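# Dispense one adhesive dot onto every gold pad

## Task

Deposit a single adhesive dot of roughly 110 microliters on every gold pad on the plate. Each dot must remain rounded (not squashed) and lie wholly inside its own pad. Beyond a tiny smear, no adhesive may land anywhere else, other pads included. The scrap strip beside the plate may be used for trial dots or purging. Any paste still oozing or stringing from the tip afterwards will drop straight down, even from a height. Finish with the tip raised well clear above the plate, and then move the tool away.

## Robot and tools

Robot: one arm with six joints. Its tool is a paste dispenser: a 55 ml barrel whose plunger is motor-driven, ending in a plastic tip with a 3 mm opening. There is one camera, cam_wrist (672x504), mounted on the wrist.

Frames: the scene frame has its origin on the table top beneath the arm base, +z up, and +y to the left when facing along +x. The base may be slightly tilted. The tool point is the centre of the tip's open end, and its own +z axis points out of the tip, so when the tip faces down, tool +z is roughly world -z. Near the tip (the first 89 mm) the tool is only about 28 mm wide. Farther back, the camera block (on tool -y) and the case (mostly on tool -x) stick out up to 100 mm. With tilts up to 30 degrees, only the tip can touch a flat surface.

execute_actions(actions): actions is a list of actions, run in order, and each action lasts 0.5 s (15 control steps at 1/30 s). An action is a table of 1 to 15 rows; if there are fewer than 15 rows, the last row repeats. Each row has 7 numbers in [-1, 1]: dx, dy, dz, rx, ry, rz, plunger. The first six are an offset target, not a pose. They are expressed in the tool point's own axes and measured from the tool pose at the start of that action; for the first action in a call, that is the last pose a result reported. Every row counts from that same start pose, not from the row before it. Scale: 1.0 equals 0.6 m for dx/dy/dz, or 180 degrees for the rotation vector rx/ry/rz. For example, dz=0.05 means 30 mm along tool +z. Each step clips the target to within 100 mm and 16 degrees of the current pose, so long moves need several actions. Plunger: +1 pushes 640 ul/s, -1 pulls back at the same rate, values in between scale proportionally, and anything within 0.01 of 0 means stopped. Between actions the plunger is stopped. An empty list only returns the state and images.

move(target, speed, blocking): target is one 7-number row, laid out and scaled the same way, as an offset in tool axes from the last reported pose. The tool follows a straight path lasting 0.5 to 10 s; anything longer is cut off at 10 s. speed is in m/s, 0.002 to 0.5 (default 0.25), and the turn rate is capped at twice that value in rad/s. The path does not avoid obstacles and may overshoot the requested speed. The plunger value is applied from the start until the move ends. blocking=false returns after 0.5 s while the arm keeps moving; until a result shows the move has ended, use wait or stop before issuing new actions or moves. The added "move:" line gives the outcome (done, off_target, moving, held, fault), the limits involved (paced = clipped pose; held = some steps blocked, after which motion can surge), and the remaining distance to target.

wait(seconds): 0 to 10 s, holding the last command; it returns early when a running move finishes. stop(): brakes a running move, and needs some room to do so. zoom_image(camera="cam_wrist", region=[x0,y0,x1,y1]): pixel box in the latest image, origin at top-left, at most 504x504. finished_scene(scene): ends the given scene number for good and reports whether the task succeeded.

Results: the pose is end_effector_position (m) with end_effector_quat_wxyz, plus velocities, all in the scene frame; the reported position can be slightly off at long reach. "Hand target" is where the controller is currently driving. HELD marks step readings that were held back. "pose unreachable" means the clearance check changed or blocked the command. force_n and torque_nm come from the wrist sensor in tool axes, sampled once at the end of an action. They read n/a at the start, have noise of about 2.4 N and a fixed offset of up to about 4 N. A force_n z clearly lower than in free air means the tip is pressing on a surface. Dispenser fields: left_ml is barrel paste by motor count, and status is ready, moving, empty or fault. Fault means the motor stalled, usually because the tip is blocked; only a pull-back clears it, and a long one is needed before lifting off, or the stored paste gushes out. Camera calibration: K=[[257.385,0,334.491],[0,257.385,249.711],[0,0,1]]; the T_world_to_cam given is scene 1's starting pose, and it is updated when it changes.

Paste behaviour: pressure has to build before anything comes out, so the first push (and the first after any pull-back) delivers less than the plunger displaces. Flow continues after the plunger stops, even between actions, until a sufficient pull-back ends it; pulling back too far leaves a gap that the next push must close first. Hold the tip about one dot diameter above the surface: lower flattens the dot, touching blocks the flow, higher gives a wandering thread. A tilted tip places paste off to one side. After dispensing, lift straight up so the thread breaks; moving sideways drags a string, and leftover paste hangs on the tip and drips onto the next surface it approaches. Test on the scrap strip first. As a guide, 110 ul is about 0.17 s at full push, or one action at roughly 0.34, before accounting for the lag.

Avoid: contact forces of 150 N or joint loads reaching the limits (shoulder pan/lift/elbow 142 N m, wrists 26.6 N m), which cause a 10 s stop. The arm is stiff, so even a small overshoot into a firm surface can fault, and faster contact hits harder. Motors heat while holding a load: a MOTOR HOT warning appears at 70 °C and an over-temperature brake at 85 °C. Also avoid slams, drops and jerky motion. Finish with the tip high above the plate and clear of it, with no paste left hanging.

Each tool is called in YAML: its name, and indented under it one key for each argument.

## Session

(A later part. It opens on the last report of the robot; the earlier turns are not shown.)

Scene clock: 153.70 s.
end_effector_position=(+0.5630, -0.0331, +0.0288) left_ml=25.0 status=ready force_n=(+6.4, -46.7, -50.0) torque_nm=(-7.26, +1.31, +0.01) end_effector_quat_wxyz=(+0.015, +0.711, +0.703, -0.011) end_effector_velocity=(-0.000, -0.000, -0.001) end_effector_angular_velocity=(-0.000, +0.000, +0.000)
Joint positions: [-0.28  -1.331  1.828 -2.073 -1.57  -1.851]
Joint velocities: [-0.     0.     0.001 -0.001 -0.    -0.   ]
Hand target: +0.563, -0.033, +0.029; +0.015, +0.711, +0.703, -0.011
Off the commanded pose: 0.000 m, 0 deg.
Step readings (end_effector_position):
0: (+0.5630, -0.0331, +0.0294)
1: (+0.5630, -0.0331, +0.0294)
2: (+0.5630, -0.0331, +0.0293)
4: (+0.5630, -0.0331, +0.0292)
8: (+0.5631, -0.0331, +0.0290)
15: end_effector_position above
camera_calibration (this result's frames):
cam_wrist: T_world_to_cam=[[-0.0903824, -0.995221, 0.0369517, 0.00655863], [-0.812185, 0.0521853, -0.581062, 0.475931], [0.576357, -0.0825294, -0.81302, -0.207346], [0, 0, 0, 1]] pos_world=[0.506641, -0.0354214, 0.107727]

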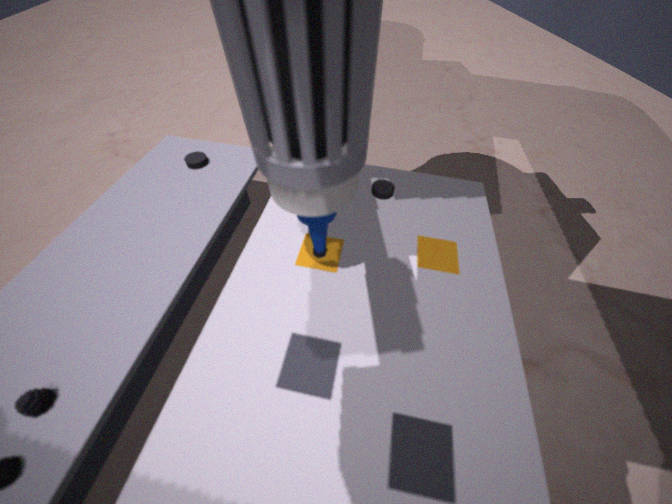

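execute_actions:
  actions:
    - [[0,0,-0.008,0,0,0,0]]
    - [[0,0,0,0,0,0,0.31]]
    - [[0,0,0,0,0,0,0]]

wait:
  seconds: 10

zoom_image:
  camera: "cam_wrist"
  region: [250, 200, 390, 320]

wait:
  seconds: 10

zoom_image:
  camera: "cam_wrist"
  region: [250, 200, 390, 320]

Scene clock: 163.93 s.
end_effector_position=(+0.5631, -0.0331, +0.0297) left_ml=25.0 status=ready force_n=(-1.2, -5.2, -15.0) torque_nm=(-0.60, +0.53, -0.02) end_effector_quat_wxyz=(+0.015, +0.711, +0.703, -0.011) end_effector_velocity=(-0.000, +0.000, +0.000) end_effector_angular_velocity=(-0.000, +0.000, +0.001)
Joint positions: [-0.28  -1.332  1.828 -2.072 -1.57  -1.851]
Joint velocities: [ 0.001 -0.    -0.     0.001 -0.     0.   ]
Hand target: +0.563, -0.033, +0.030; +0.015, +0.711, +0.703, -0.011
Off the commanded pose: 0.004 m, 0 deg.
FORCE FAULT: contact force on the arm reached its limit, and the arm stopped for 10 seconds. The contact can be on any part of the arm, not only on its tool. That time counts as 9 of the actions that you can send in this scene; the call itself counts as one more. The arm ran no command of this call. The arm holds still and accepts commands again. Move the arm away from the contact; if what it grips holds it there, let go first. Pushing or pulling that hard again can fault the arm again.
Step readings (end_effector_position):
0: (+0.5631, -0.0331, +0.0297)
1: (+0.5631, -0.0331, +0.0297)
2: (+0.5631, -0.0331, +0.0297)
4: (+0.5631, -0.0331, +0.0297)
8: (+0.5631, -0.0331, +0.0297)
15: (+0.5631, -0.0331, +0.0297)
camera_calibration (this result's frames):
cam_wrist: T_world_to_cam=[[-0.0903828, -0.995217, 0.0370799, 0.00654488], [-0.81184, 0.0520614, -0.581555, 0.476278], [0.576843, -0.0826655, -0.812662, -0.206957], [0, 0, 0, 1]] pos_world=[0.506635, -0.0353904, 0.108553]

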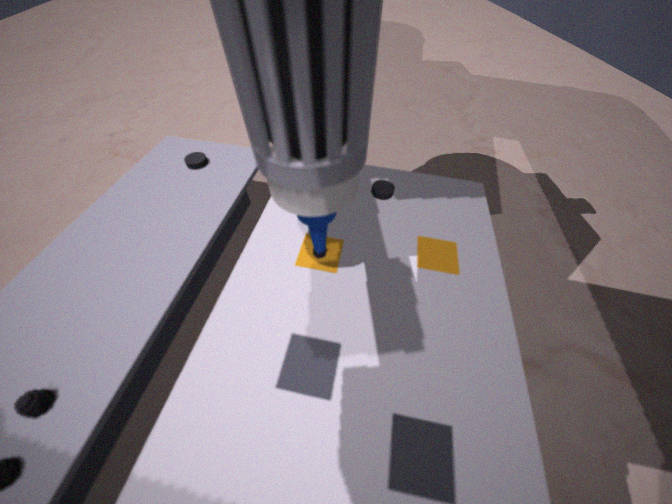

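not run: a fault stop came before this call.

Region (250, 200, 390, 320) of cam_wrist's 672x504 image, scaled by 3.600, with more detail than that image has; it fills the top 432 rows of this view, and the rest is white.

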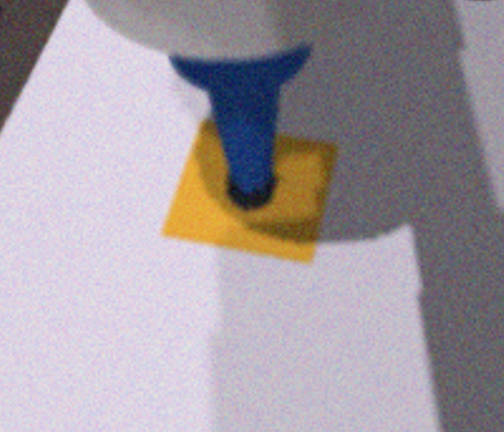

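not run: a fault stop came before this call.

Region (250, 200, 390, 320) of cam_wrist's 672x504 image, scaled by 3.600, with more detail than that image has; it fills the top 432 rows of this view, and the rest is white.

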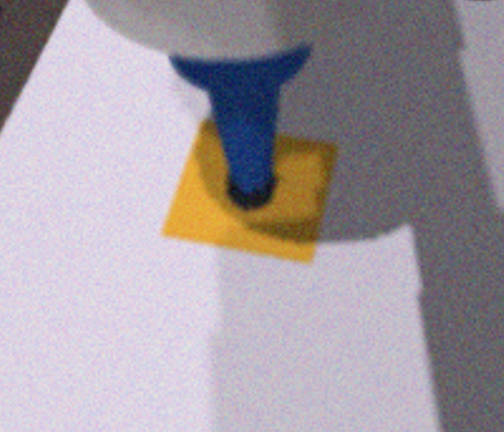

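execute_actions:
  actions:
    - [[0,0,-0.0068,0,0,0,0]]
    - [[0,0,0,0,0,0,0.31]]
    - [[0,0,0,0,0,0,0]]

wait:
  seconds: 10

zoom_image:
  camera: "cam_wrist"
  region: [250, 200, 390, 320]

wait:
  seconds: 10

zoom_image:
  camera: "cam_wrist"
  region: [250, 200, 390, 320]

Scene clock: 169.63 s.
end_effector_position=(+0.5631, -0.0330, +0.0337) left_ml=24.9 status=ready force_n=(+0.6, +0.9, +2.6) torque_nm=(+0.47, -0.33, -0.06) end_effector_quat_wxyz=(+0.015, +0.711, +0.703, -0.011) end_effector_velocity=(+0.000, +0.000, +0.000) end_effector_angular_velocity=(-0.000, -0.000, +0.001)
Joint positions: [-0.28  -1.337  1.822 -2.062 -1.57  -1.851]
Joint velocities: [ 0.001  0.    -0.001  0.001 -0.    -0.   ]
Hand target: +0.563, -0.033, +0.034; +0.015, +0.711, +0.703, -0.011
Off the commanded pose: 0.000 m, 0 deg.
Step readings (end_effector_position; steps 1 to 15: 1st action; 16 to 30: 2nd action; 31 to 45: 3rd action):
0: (+0.5631, -0.0331, +0.0297)
1: (+0.5631, -0.0331, +0.0298)
2: (+0.5630, -0.0331, +0.0304)
4: (+0.5630, -0.0330, +0.0320)
8: (+0.5630, -0.0330, +0.0333)
15: (+0.5631, -0.0330, +0.0337)
16: (+0.5631, -0.0330, +0.0337)
17: (+0.5631, -0.0330, +0.0337)
19: (+0.5631, -0.0330, +0.0337)
23: (+0.5631, -0.0330, +0.0337)
30: (+0.5631, -0.0330, +0.0337)
31: (+0.5631, -0.0330, +0.0337)
32: (+0.5631, -0.0330, +0.0337)
34: (+0.5631, -0.0330, +0.0337)
38: (+0.5631, -0.0330, +0.0337)
45: end_effector_position above
camera_calibration (this result's frames):
cam_wrist: T_world_to_cam=[[-0.0903826, -0.995217, 0.0370781, 0.00654789], [-0.811844, 0.0520629, -0.581549, 0.478609], [0.576837, -0.0826636, -0.812666, -0.203631], [0, 0, 0, 1]] pos_world=[0.50661, -0.0352341, 0.112608]

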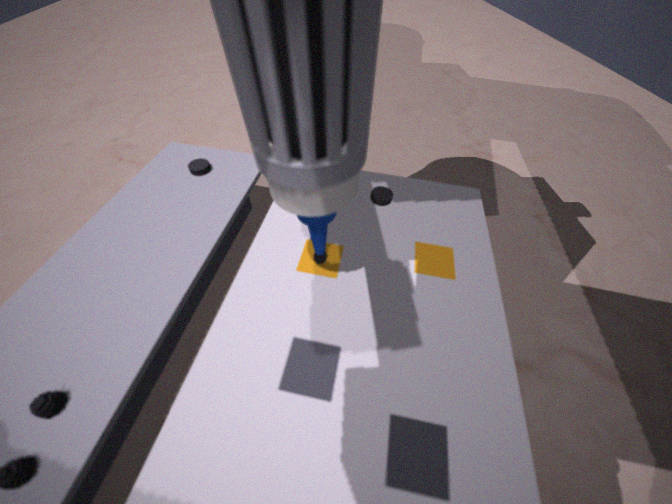

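Scene clock: 179.63 s.
end_effector_position=(+0.5631, -0.0330, +0.0337) left_ml=24.9 status=ready force_n=(-2.9, +0.1, +1.5) torque_nm=(+0.11, +1.11, -0.14) end_effector_quat_wxyz=(+0.015, +0.711, +0.703, -0.011) end_effector_velocity=(+0.000, -0.000, -0.000) end_effector_angular_velocity=(-0.000, -0.001, +0.000)
Joint positions: [-0.28  -1.337  1.822 -2.062 -1.57  -1.851]
Joint velocities: [-0.     0.     0.001 -0.001 -0.    -0.   ]
Hand target: +0.563, -0.033, +0.034; +0.015, +0.711, +0.703, -0.011
Off the commanded pose: 0.000 m, 0 deg.
wait: 10.00 s; at rest by 0.17 s
camera_calibration (this result's frames):
cam_wrist: T_world_to_cam=[[-0.0903828, -0.995217, 0.0370784, 0.00654775], [-0.811844, 0.0520628, -0.581549, 0.47861], [0.576837, -0.0826638, -0.812666, -0.203631], [0, 0, 0, 1]] pos_world=[0.50661, -0.0352343, 0.112608]

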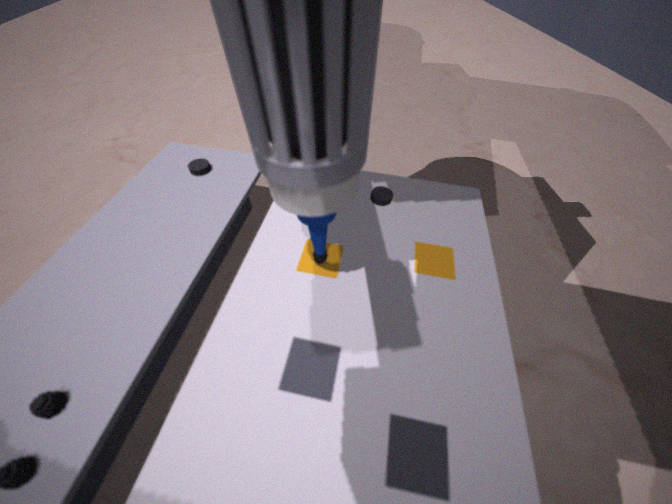

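Region (250, 200, 390, 320) of cam_wrist's 672x504 image, scaled by 3.600, with more detail than that image has; it fills the top 432 rows of this view, and the rest is white.

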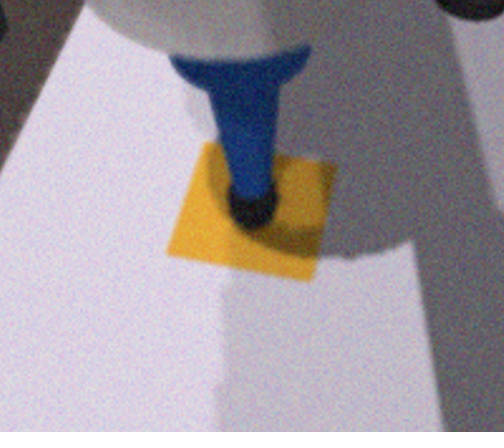

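Scene clock: 189.63 s.
end_effector_position=(+0.5631, -0.0330, +0.0337) left_ml=24.9 status=ready force_n=(+1.8, -1.9, -0.1) torque_nm=(-0.58, -0.91, +0.13) end_effector_quat_wxyz=(+0.015, +0.711, +0.703, -0.011) end_effector_velocity=(+0.001, -0.001, +0.001) end_effector_angular_velocity=(-0.000, -0.001, -0.000)
Joint positions: [-0.28  -1.337  1.822 -2.062 -1.57  -1.851]
Joint velocities: [-0.    -0.    -0.001 -0.    -0.    -0.   ]
Hand target: +0.563, -0.033, +0.034; +0.015, +0.711, +0.703, -0.011
Off the commanded pose: 0.000 m, 0 deg.
wait: 10.00 s; at rest by 0.17 s
camera_calibration (this result's frames):
cam_wrist: T_world_to_cam=[[-0.0903827, -0.995217, 0.0370783, 0.00654784], [-0.811844, 0.0520628, -0.581549, 0.478609], [0.576836, -0.0826637, -0.812666, -0.203631], [0, 0, 0, 1]] pos_world=[0.50661, -0.0352341, 0.112608]

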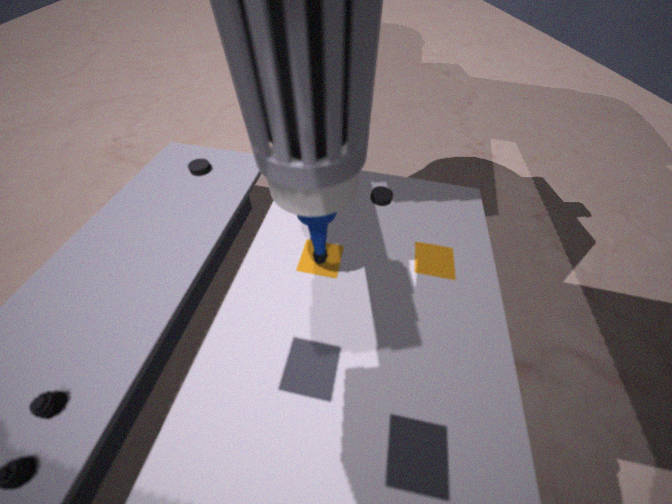

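Region (250, 200, 390, 320) of cam_wrist's 672x504 image, scaled by 3.600, with more detail than that image has; it fills the top 432 rows of this view, and the rest is white.

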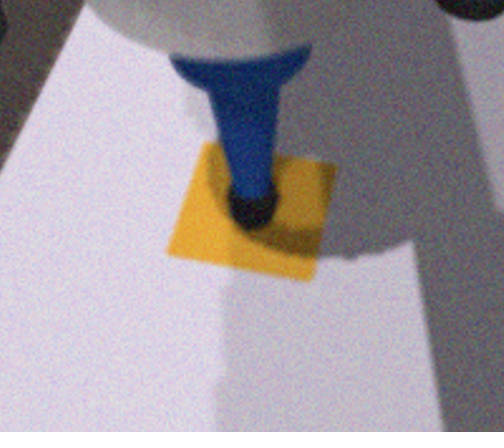

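execute_actions:
  actions:
    - [[0,0,-0.04,0,0,0,0]]
    - [[-0.074,-0.005,0,0,0,0,0]]
    - [[0,0,0,0,0,0,0]]

zoom_image:
  camera: "cam_wrist"
  region: [180, 190, 420, 350]

Scene clock: 201.03 s.
end_effector_position=(+0.5594, -0.0761, +0.0592) left_ml=24.9 status=ready force_n=(+2.1, -0.8, +2.7) torque_nm=(-0.03, -0.90, -0.06) end_effector_quat_wxyz=(+0.016, +0.711, +0.703, -0.011) end_effector_velocity=(-0.000, +0.000, -0.000) end_effector_angular_velocity=(+0.001, +0.001, +0.000)
Joint positions: [-0.359 -1.361  1.786 -2.001 -1.57  -1.929]
Joint velocities: [ 0.     0.     0.001 -0.     0.    -0.   ]
Hand target: +0.559, -0.076, +0.059; +0.016, +0.711, +0.703, -0.011
Off the commanded pose: 0.000 m, 0 deg.
Step readings (end_effector_position; steps 1 to 15: 1st action; 16 to 30: 2nd action; 31 to 45: 3rd action):
0: (+0.5631, -0.0330, +0.0337)
1: (+0.5632, -0.0330, +0.0340)
2: (+0.5638, -0.0330, +0.0378)
4: (+0.5638, -0.0327, +0.0473)
8: (+0.5632, -0.0322, +0.0553)
15: (+0.5629, -0.0320, +0.0575)
16: (+0.5629, -0.0323, +0.0576)
17: (+0.5626, -0.0370, +0.0579)
19: (+0.5609, -0.0552, +0.0587)
23: (+0.5593, -0.0715, +0.0591)
30: (+0.5593, -0.0761, +0.0592)
31: (+0.5593, -0.0762, +0.0592)
32: (+0.5593, -0.0762, +0.0592)
34: (+0.5593, -0.0762, +0.0592)
38: (+0.5593, -0.0762, +0.0592)
45: end_effector_position above
camera_calibration (this result's frames):
cam_wrist: T_world_to_cam=[[-0.0904709, -0.995198, 0.0373657, -0.0376254], [-0.811835, 0.0519663, -0.581569, 0.492633], [0.576835, -0.0829498, -0.812638, -0.184415], [0, 0, 0, 1]] pos_world=[0.50291, -0.0783422, 0.138044]

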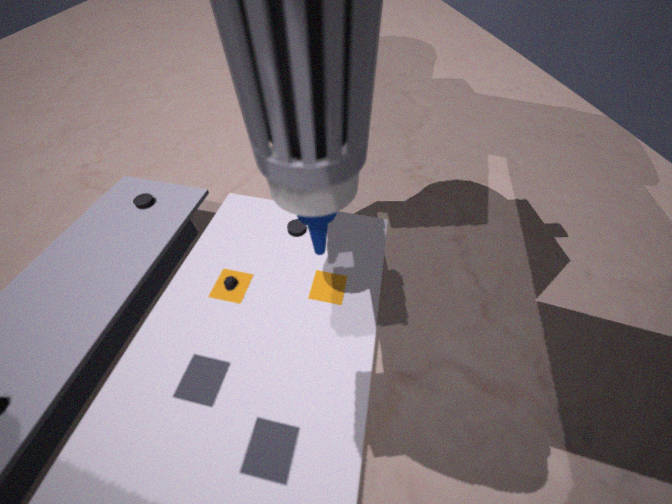

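Region (180, 190, 420, 350) of cam_wrist's 672x504 image, scaled by 2.100, with more detail than that image has.

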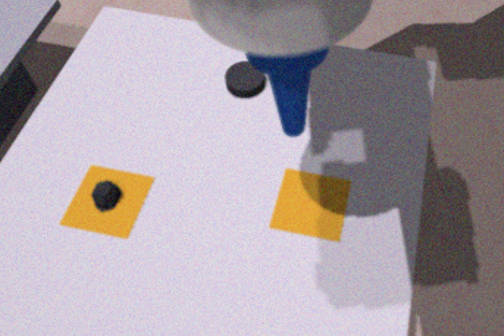

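execute_actions:
  actions:
    - [[-0.0025,-0.001,0.03,0,0,0,0]]
    - [[0,0,0.012,0,0,0,0]]
    - [[0,0,0,0,0,0,0]]

zoom_image:
  camera: "cam_wrist"
  region: [250, 200, 390, 320]

Scene clock: 208.80 s.
end_effector_position=(+0.5589, -0.0786, +0.0342) left_ml=24.9 status=ready force_n=(-2.0, -1.3, -2.1) torque_nm=(-0.31, +0.46, +0.10) end_effector_quat_wxyz=(+0.016, +0.711, +0.703, -0.011) end_effector_velocity=(-0.001, +0.001, -0.000) end_effector_angular_velocity=(+0.002, +0.002, +0.000)
Joint positions: [-0.362 -1.335  1.824 -2.065 -1.57  -1.932]
Joint velocities: [ 0.    -0.    -0.     0.003  0.001 -0.   ]
Hand target: +0.559, -0.079, +0.034; +0.016, +0.711, +0.703, -0.011
Off the commanded pose: 0.000 m, 0 deg.
Step readings (end_effector_position; steps 1 to 15: 1st action; 16 to 30: 2nd action; 31 to 45: 3rd action):
0: (+0.5593, -0.0761, +0.0592)
1: (+0.5593, -0.0761, +0.0590)
2: (+0.5589, -0.0763, +0.0561)
4: (+0.5585, -0.0770, +0.0490)
8: (+0.5587, -0.0779, +0.0431)
15: (+0.5588, -0.0783, +0.0414)
16: (+0.5588, -0.0783, +0.0412)
17: (+0.5588, -0.0783, +0.0399)
19: (+0.5587, -0.0784, +0.0371)
23: (+0.5588, -0.0785, +0.0349)
30: (+0.5589, -0.0786, +0.0342)
31: (+0.5589, -0.0786, +0.0342)
32: (+0.5589, -0.0786, +0.0342)
34: (+0.5589, -0.0786, +0.0342)
38: (+0.5589, -0.0786, +0.0342)
45: end_effector_position above
camera_calibration (this result's frames):
cam_wrist: T_world_to_cam=[[-0.090451, -0.995197, 0.0374499, -0.039211], [-0.81187, 0.0519056, -0.581527, 0.477849], [0.57679, -0.0830041, -0.812665, -0.204582], [0, 0, 0, 1]] pos_world=[0.502405, -0.0808068, 0.113094]

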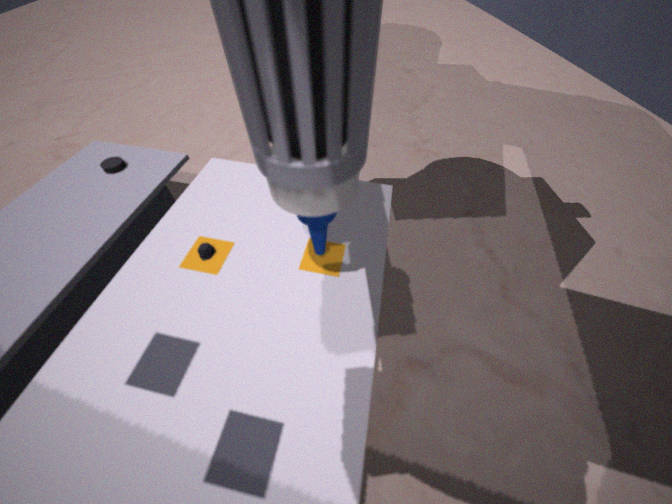

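Region (250, 200, 390, 320) of cam_wrist's 672x504 image, scaled by 3.600, with more detail than that image has; it fills the top 432 rows of this view, and the rest is white.

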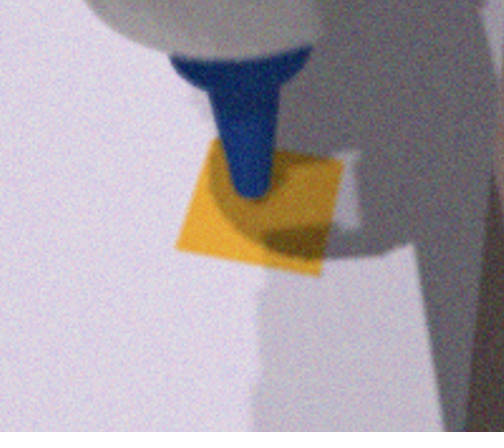

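execute_actions:
  actions:
    - [[-0.0018,0.001,0.001,0,0,0,0]]
    - [[0,0,0,0,0,0,0.344]]
    - [[0,0,0,0,0,0,0]]

wait:
  seconds: 10

zoom_image:
  camera: "cam_wrist"
  region: [250, 200, 390, 320]

wait:
  seconds: 5

execute_actions:
  actions:
    - [[0,0,-0.045,0,0,0,0]]
    - [[0.06,-0.08,-0.02,0,0,0,0]]
    - [[0.06,-0.09,0,0,0,0,0]]
    - [[0,0,0,0,0,0,0]]

Scene clock: 215.97 s.
end_effector_position=(+0.5594, -0.0797, +0.0337) left_ml=24.8 status=ready force_n=(-2.7, -0.4, -3.1) torque_nm=(-0.10, +0.91, +0.04) end_effector_quat_wxyz=(+0.016, +0.711, +0.703, -0.011) end_effector_velocity=(+0.001, -0.001, +0.001) end_effector_angular_velocity=(-0.001, -0.002, +0.000)
Joint positions: [-0.363 -1.333  1.822 -2.066 -1.57  -1.934]
Joint velocities: [ 0.    -0.    -0.001 -0.002 -0.001 -0.   ]
Hand target: +0.559, -0.080, +0.034; +0.016, +0.711, +0.703, -0.011
Off the commanded pose: 0.000 m, 0 deg.
Step readings (end_effector_position; steps 1 to 15: 1st action; 16 to 30: 2nd action; 31 to 45: 3rd action):
0: (+0.5589, -0.0786, +0.0342)
1: (+0.5589, -0.0786, +0.0343)
2: (+0.5589, -0.0787, +0.0342)
4: (+0.5590, -0.0791, +0.0339)
8: (+0.5594, -0.0796, +0.0337)
15: (+0.5594, -0.0797, +0.0337)
16: (+0.5594, -0.0797, +0.0337)
17: (+0.5594, -0.0797, +0.0337)
19: (+0.5594, -0.0797, +0.0337)
23: (+0.5594, -0.0797, +0.0337)
30: (+0.5594, -0.0797, +0.0337)
31: (+0.5594, -0.0797, +0.0337)
32: (+0.5594, -0.0797, +0.0337)
34: (+0.5594, -0.0797, +0.0337)
38: (+0.5594, -0.0797, +0.0337)
45: end_effector_position above
camera_calibration (this result's frames):
cam_wrist: T_world_to_cam=[[-0.0904484, -0.995196, 0.037459, -0.0402407], [-0.811869, 0.051898, -0.581529, 0.478061], [0.576792, -0.0830102, -0.812663, -0.205461], [0, 0, 0, 1]] pos_world=[0.502991, -0.0819131, 0.112543]

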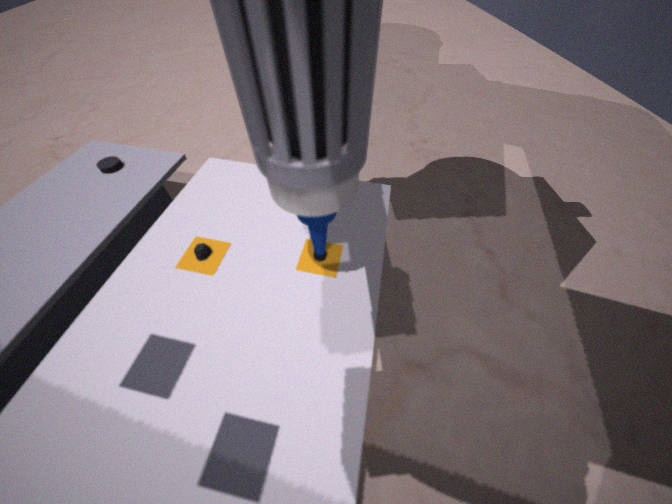

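Scene clock: 225.97 s.
end_effector_position=(+0.5594, -0.0797, +0.0337) left_ml=24.8 status=ready force_n=(+1.4, -0.3, +3.3) torque_nm=(+0.13, -0.59, -0.02) end_effector_quat_wxyz=(+0.016, +0.711, +0.703, -0.011) end_effector_velocity=(+0.000, -0.000, +0.000) end_effector_angular_velocity=(-0.001, -0.001, +0.000)
Joint positions: [-0.363 -1.333  1.822 -2.066 -1.57  -1.934]
Joint velocities: [ 0.     0.     0.    -0.001 -0.001  0.   ]
Hand target: +0.559, -0.080, +0.034; +0.016, +0.711, +0.703, -0.011
Off the commanded pose: 0.000 m, 0 deg.
wait: 10.00 s; at rest by 0.17 s
camera_calibration (this result's frames):
cam_wrist: T_world_to_cam=[[-0.0904484, -0.995196, 0.0374591, -0.0402407], [-0.811869, 0.051898, -0.581529, 0.478061], [0.576792, -0.0830103, -0.812663, -0.205461], [0, 0, 0, 1]] pos_world=[0.502991, -0.0819132, 0.112543]

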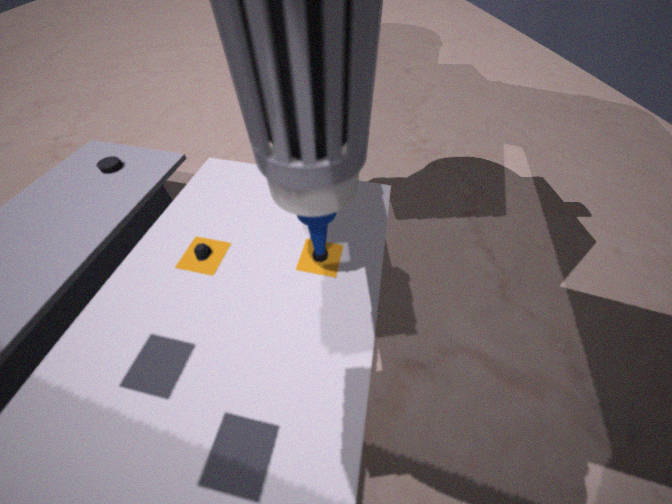

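Region (250, 200, 390, 320) of cam_wrist's 672x504 image, scaled by 3.600, with more detail than that image has; it fills the top 432 rows of this view, and the rest is white.

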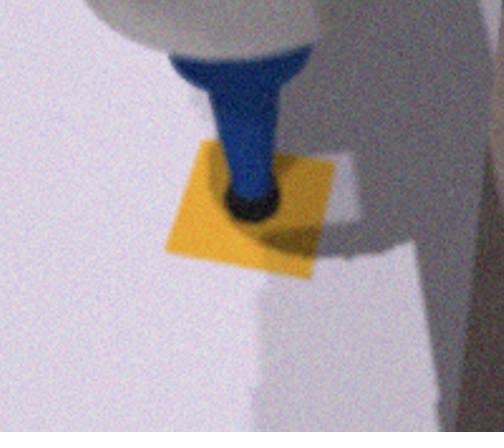

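Scene clock: 230.97 s.
end_effector_position=(+0.5594, -0.0797, +0.0337) left_ml=24.8 status=ready force_n=(+1.4, +0.4, +1.8) torque_nm=(+0.19, -0.52, -0.05) end_effector_quat_wxyz=(+0.016, +0.711, +0.703, -0.011) end_effector_velocity=(+0.000, +0.000, +0.000) end_effector_angular_velocity=(-0.000, -0.000, +0.000)
Joint positions: [-0.363 -1.333  1.822 -2.066 -1.57  -1.934]
Joint velocities: [ 0.  0. -0.  0. -0. -0.]
Hand target: +0.559, -0.080, +0.034; +0.016, +0.711, +0.703, -0.011
Off the commanded pose: 0.000 m, 0 deg.
wait: 5.00 s; at rest by 0.17 s
camera_calibration (this result's frames):
cam_wrist: T_world_to_cam=[[-0.0904485, -0.995196, 0.037459, -0.0402406], [-0.811869, 0.0518981, -0.581529, 0.478061], [0.576792, -0.0830102, -0.812663, -0.205461], [0, 0, 0, 1]] pos_world=[0.502991, -0.0819131, 0.112543]

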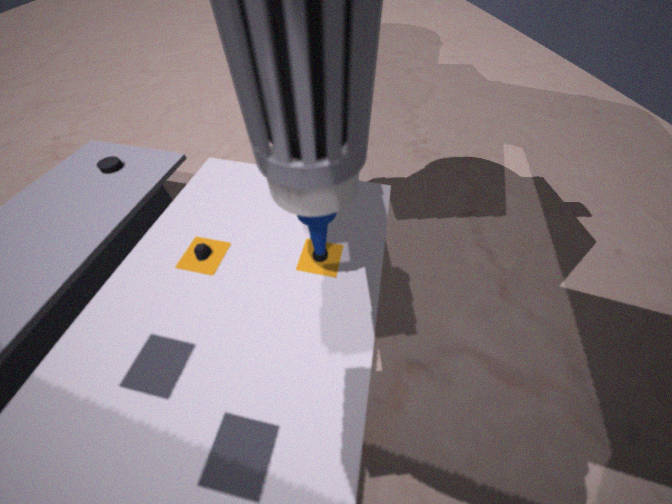

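Scene clock: 232.97 s.
end_effector_position=(+0.4593, -0.0057, +0.0687) left_ml=24.8 status=ready force_n=(-2.8, -0.4, +0.1) torque_nm=(+0.06, +0.73, +0.05) end_effector_quat_wxyz=(+0.015, +0.711, +0.703, -0.012) end_effector_velocity=(-0.000, -0.000, -0.000) end_effector_angular_velocity=(-0.000, +0.001, -0.000)
Joint positions: [-0.291 -1.621  2.036 -1.99  -1.57  -1.862]
Joint velocities: [-0.  0.  0.  0. -0. -0.]
Hand target: +0.459, -0.006, +0.069; +0.015, +0.711, +0.703, -0.012
Off the commanded pose: 0.000 m, 0 deg.
Step readings (end_effector_position; steps 1 to 15: 1st action; 16 to 30: 2nd action; 31 to 45: 3rd action; 46 to 60: 4th action):
0: (+0.5594, -0.0797, +0.0337)
1: (+0.5596, -0.0797, +0.0340)
2: (+0.5604, -0.0799, +0.0381)
4: (+0.5604, -0.0795, +0.0488)
8: (+0.5596, -0.0788, +0.0578)
15: (+0.5593, -0.0786, +0.0604)
16: (+0.5592, -0.0784, +0.0606)
17: (+0.5556, -0.0742, +0.0613)
19: (+0.5374, -0.0600, +0.0635)
23: (+0.5183, -0.0463, +0.0677)
30: (+0.5122, -0.0420, +0.0705)
31: (+0.5119, -0.0416, +0.0707)
32: (+0.5087, -0.0377, +0.0709)
34: (+0.4887, -0.0239, +0.0687)
38: (+0.4663, -0.0102, +0.0672)
45: (+0.4593, -0.0058, +0.0688)
46: (+0.4592, -0.0057, +0.0688)
47: (+0.4591, -0.0056, +0.0688)
49: (+0.4591, -0.0056, +0.0687)
53: (+0.4591, -0.0056, +0.0687)
60: end_effector_position above
camera_calibration (this result's frames):
cam_wrist: T_world_to_cam=[[-0.0903128, -0.99521, 0.0374256, 0.0229604], [-0.812287, 0.0518661, -0.580947, 0.413436], [0.576223, -0.0828672, -0.81308, -0.112774], [0, 0, 0, 1]] pos_world=[0.402886, -0.00793818, 0.147631]

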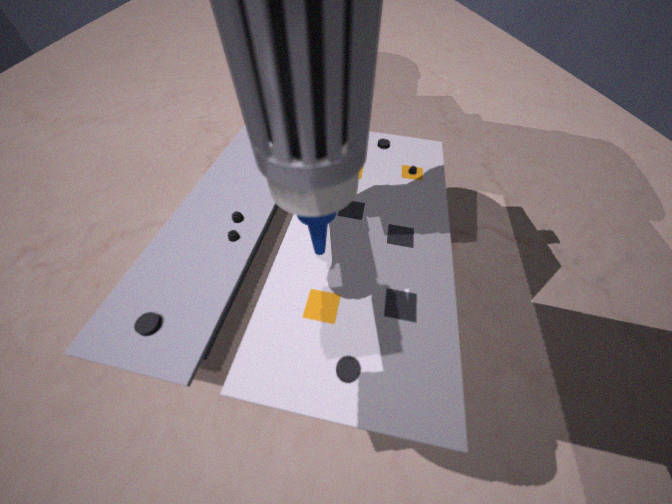

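execute_actions:
  actions:
    - [[0.0015,-0.009,0.046,0,0,0,0]]
    - [[0,0,0.012,0,0,0,0]]
    - [[0,0,0,0,0,0,0]]

zoom_image:
  camera: "cam_wrist"
  region: [250, 200, 390, 320]

Scene clock: 248.03 s.
end_effector_position=(+0.4540, -0.0061, +0.0342) left_ml=24.8 status=ready force_n=(+0.4, +0.0, +3.4) torque_nm=(+0.18, -0.07, -0.09) end_effector_quat_wxyz=(+0.015, +0.711, +0.703, -0.012) end_effector_velocity=(-0.000, -0.000, +0.000) end_effector_angular_velocity=(+0.000, +0.000, -0.000)
Joint positions: [-0.293 -1.593  2.107 -2.09  -1.571 -1.864]
Joint velocities: [-0.    -0.    -0.001  0.001 -0.     0.   ]
Hand target: +0.454, -0.006, +0.034; +0.015, +0.711, +0.703, -0.012
Off the commanded pose: 0.000 m, 0 deg.
Step readings (end_effector_position; steps 1 to 15: 1st action; 16 to 30: 2nd action; 31 to 45: 3rd action):
0: (+0.4593, -0.0058, +0.0688)
1: (+0.4593, -0.0058, +0.0686)
2: (+0.4583, -0.0058, +0.0650)
4: (+0.4554, -0.0055, +0.0541)
8: (+0.4540, -0.0057, +0.0444)
15: (+0.4540, -0.0058, +0.0413)
16: (+0.4540, -0.0058, +0.0411)
17: (+0.4539, -0.0058, +0.0399)
19: (+0.4539, -0.0059, +0.0371)
23: (+0.4540, -0.0060, +0.0348)
30: (+0.4540, -0.0061, +0.0342)
31: (+0.4540, -0.0061, +0.0342)
32: (+0.4540, -0.0061, +0.0342)
34: (+0.4540, -0.0061, +0.0342)
38: (+0.4540, -0.0061, +0.0342)
45: end_effector_position above
camera_calibration (this result's frames):
cam_wrist: T_world_to_cam=[[-0.0903152, -0.995206, 0.0375132, 0.0233742], [-0.812353, 0.0518264, -0.580858, 0.389164], [0.576129, -0.0829343, -0.81314, -0.137828], [0, 0, 0, 1]] pos_world=[0.397656, -0.00833749, 0.113099]

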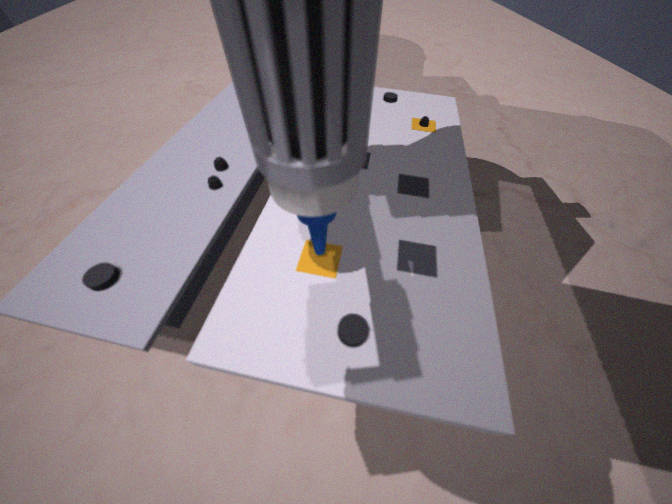

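Region (250, 200, 390, 320) of cam_wrist's 672x504 image, scaled by 3.600, with more detail than that image has; it fills the top 432 rows of this view, and the rest is white.

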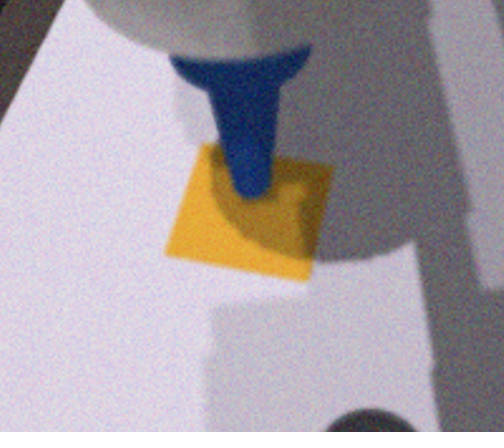

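execute_actions:
  actions:
    - [[0,0,0.001,0,0,0,0]]
    - [[0,0,0,0,0,0,0.344]]
    - [[0,0,0,0,0,0,0]]

wait:
  seconds: 10

wait:
  seconds: 5

execute_actions:
  actions:
    - [[0,0,0,0,0,0,-1]]
    - [[0,0,-0.045,0,0,0,0]]
    - [[0.1,-0.03,-0.08,0,0,0,0]]
    - [[0.04,-0.02,-0.05,0,0,0,0]]
    - [[0,0,0,0,0,0,0]]

zoom_image:
  camera: "cam_wrist"
  region: [250, 150, 550, 400]

Scene clock: 254.10 s.
end_effector_position=(+0.4540, -0.0061, +0.0336) left_ml=24.6 status=ready force_n=(+1.1, -3.2, +0.9) torque_nm=(-0.81, -0.69, +0.05) end_effector_quat_wxyz=(+0.015, +0.711, +0.703, -0.012) end_effector_velocity=(-0.001, +0.001, -0.001) end_effector_angular_velocity=(+0.001, +0.002, +0.001)
Joint positions: [-0.293 -1.592  2.108 -2.092 -1.571 -1.864]
Joint velocities: [ 0.     0.     0.001  0.001  0.    -0.   ]
Hand target: +0.454, -0.006, +0.034; +0.015, +0.711, +0.703, -0.012
Off the commanded pose: 0.000 m, 0 deg.
Step readings (end_effector_position; steps 1 to 15: 1st action; 16 to 30: 2nd action; 31 to 45: 3rd action):
0: (+0.4540, -0.0061, +0.0342)
1: (+0.4540, -0.0061, +0.0342)
2: (+0.4540, -0.0061, +0.0342)
4: (+0.4541, -0.0061, +0.0340)
8: (+0.4541, -0.0061, +0.0337)
15: (+0.4541, -0.0061, +0.0336)
16: (+0.4540, -0.0061, +0.0336)
17: (+0.4540, -0.0061, +0.0336)
19: (+0.4540, -0.0061, +0.0336)
23: (+0.4540, -0.0061, +0.0336)
30: (+0.4540, -0.0061, +0.0336)
31: (+0.4540, -0.0061, +0.0336)
32: (+0.4540, -0.0061, +0.0336)
34: (+0.4540, -0.0061, +0.0336)
38: (+0.4540, -0.0061, +0.0336)
45: end_effector_position above
camera_calibration (this result's frames):
cam_wrist: T_world_to_cam=[[-0.0903151, -0.995206, 0.0375164, 0.0233723], [-0.812345, 0.0518233, -0.58087, 0.388828], [0.576141, -0.0829376, -0.813131, -0.138321], [0, 0, 0, 1]] pos_world=[0.397666, -0.00836212, 0.112508]

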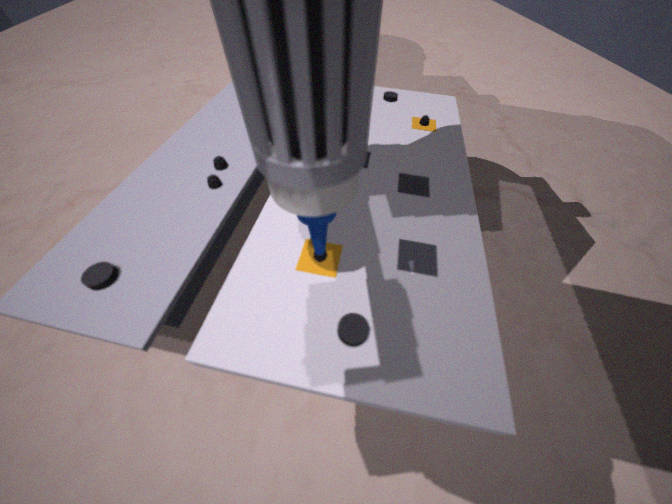

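Scene clock: 264.10 s.
end_effector_position=(+0.4540, -0.0061, +0.0336) left_ml=24.6 status=ready force_n=(+2.5, -0.4, -1.4) torque_nm=(+0.03, -0.96, +0.20) end_effector_quat_wxyz=(+0.015, +0.711, +0.703, -0.012) end_effector_velocity=(+0.001, -0.000, +0.000) end_effector_angular_velocity=(-0.001, -0.002, +0.000)
Joint positions: [-0.293 -1.592  2.108 -2.092 -1.571 -1.864]
Joint velocities: [ 0.001  0.    -0.    -0.002 -0.     0.   ]
Hand target: +0.454, -0.006, +0.034; +0.015, +0.711, +0.703, -0.012
Off the commanded pose: 0.000 m, 0 deg.
wait: 10.00 s; at rest by 0.17 s
camera_calibration (this result's frames):
cam_wrist: T_world_to_cam=[[-0.0903152, -0.995206, 0.0375165, 0.0233722], [-0.812345, 0.0518233, -0.58087, 0.388828], [0.576142, -0.0829378, -0.813131, -0.138321], [0, 0, 0, 1]] pos_world=[0.397666, -0.00836219, 0.112508]

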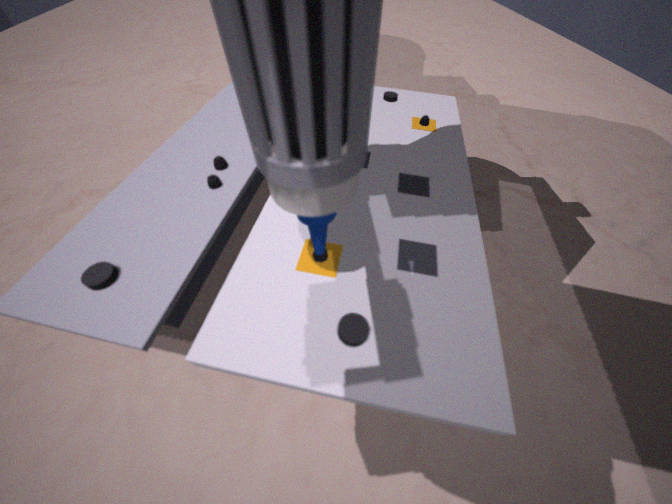

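Scene clock: 269.10 s.
end_effector_position=(+0.4540, -0.0061, +0.0336) left_ml=24.6 status=ready force_n=(+0.7, +1.8, +0.7) torque_nm=(+1.03, -0.40, +0.01) end_effector_quat_wxyz=(+0.015, +0.711, +0.703, -0.012) end_effector_velocity=(-0.000, +0.000, -0.000) end_effector_angular_velocity=(+0.000, +0.000, -0.001)
Joint positions: [-0.293 -1.592  2.108 -2.092 -1.571 -1.864]
Joint velocities: [ 0.     0.     0.001 -0.001 -0.     0.001]
Hand target: +0.454, -0.006, +0.034; +0.015, +0.711, +0.703, -0.012
Off the commanded pose: 0.000 m, 0 deg.
wait: 5.00 s; at rest by 0.17 s
camera_calibration (this result's frames):
cam_wrist: T_world_to_cam=[[-0.0903151, -0.995206, 0.0375165, 0.0233723], [-0.812345, 0.0518232, -0.58087, 0.388828], [0.576142, -0.0829377, -0.813131, -0.138321], [0, 0, 0, 1]] pos_world=[0.397666, -0.00836213, 0.112508]

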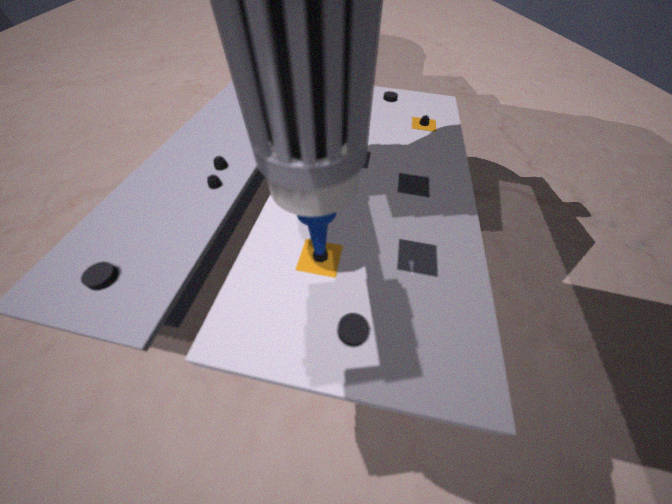

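Scene clock: 271.60 s.
end_effector_position=(+0.4251, +0.0815, +0.1341) left_ml=25.0 status=ready force_n=(+2.0, +0.3, -1.3) torque_nm=(+0.03, -0.90, -0.04) end_effector_quat_wxyz=(+0.015, +0.711, +0.703, -0.011) end_effector_velocity=(-0.001, +0.001, -0.001) end_effector_angular_velocity=(+0.001, +0.002, +0.000)
Joint positions: [-0.114 -1.746  1.96  -1.791 -1.571 -1.685]
Joint velocities: [-0.     0.     0.002  0.     0.001 -0.   ]
Hand target: +0.425, +0.081, +0.134; +0.015, +0.711, +0.703, -0.011
Off the commanded pose: 0.000 m, 0 deg.
Step readings (end_effector_position; steps 1 to 15: 1st action; 16 to 30: 2nd action; 31 to 45: 3rd action; 46 to 60: 4th action; 61 to 75: 5th action):
0: (+0.4540, -0.0061, +0.0336)
1: (+0.4540, -0.0061, +0.0336)
2: (+0.4540, -0.0061, +0.0336)
4: (+0.4540, -0.0061, +0.0336)
8: (+0.4540, -0.0061, +0.0336)
15: (+0.4540, -0.0061, +0.0336)
16: (+0.4542, -0.0061, +0.0338)
17: (+0.4552, -0.0063, +0.0377)
19: (+0.4553, -0.0060, +0.0482)
23: (+0.4543, -0.0053, +0.0575)
30: (+0.4539, -0.0051, +0.0603)
31: (+0.4540, -0.0048, +0.0607)
32: (+0.4544, +0.0001, +0.0654)
34: (+0.4489, +0.0235, +0.0806)
38: (+0.4400, +0.0484, +0.0978)
45: (+0.4368, +0.0563, +0.1053)
46: (+0.4367, +0.0568, +0.1058)
47: (+0.4363, +0.0600, +0.1099)
49: (+0.4318, +0.0700, +0.1207)
53: (+0.4267, +0.0790, +0.1307)
60: (+0.4250, +0.0815, +0.1340)
61: (+0.4250, +0.0815, +0.1341)
62: (+0.4250, +0.0815, +0.1341)
64: (+0.4250, +0.0815, +0.1341)
68: (+0.4250, +0.0815, +0.1341)
75: end_effector_position above
camera_calibration (this result's frames):
cam_wrist: T_world_to_cam=[[-0.0901396, -0.995254, 0.0366554, 0.104202], [-0.811904, 0.0521184, -0.581459, 0.418994], [0.57679, -0.0821732, -0.812749, -0.033053], [0, 0, 0, 1]] pos_world=[0.36864, 0.0791537, 0.212945]

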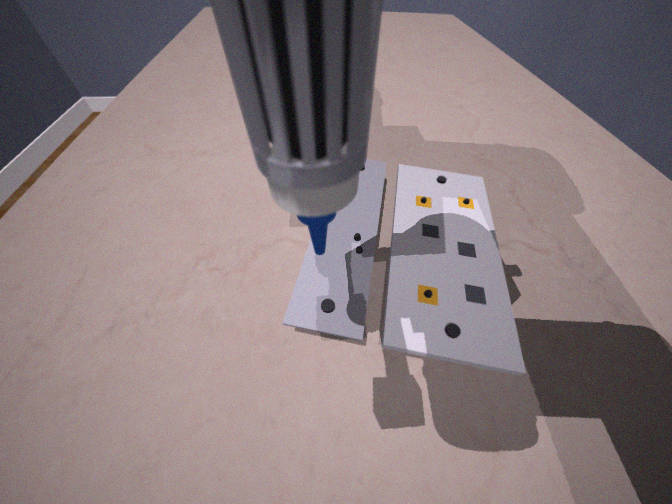

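Region (250, 150, 550, 400) of cam_wrist's 672x504 image, scaled by 1.680, with more detail than that image has.

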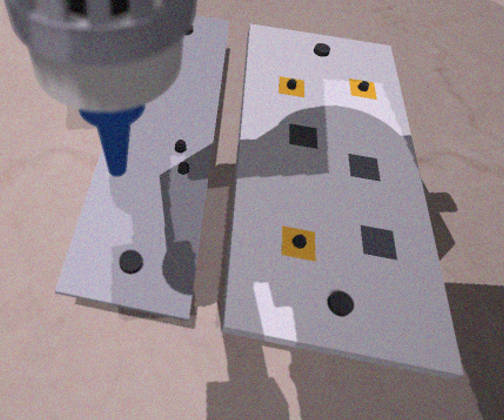

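finished_scene:
  scene: 1

The scene is finished: the task was done.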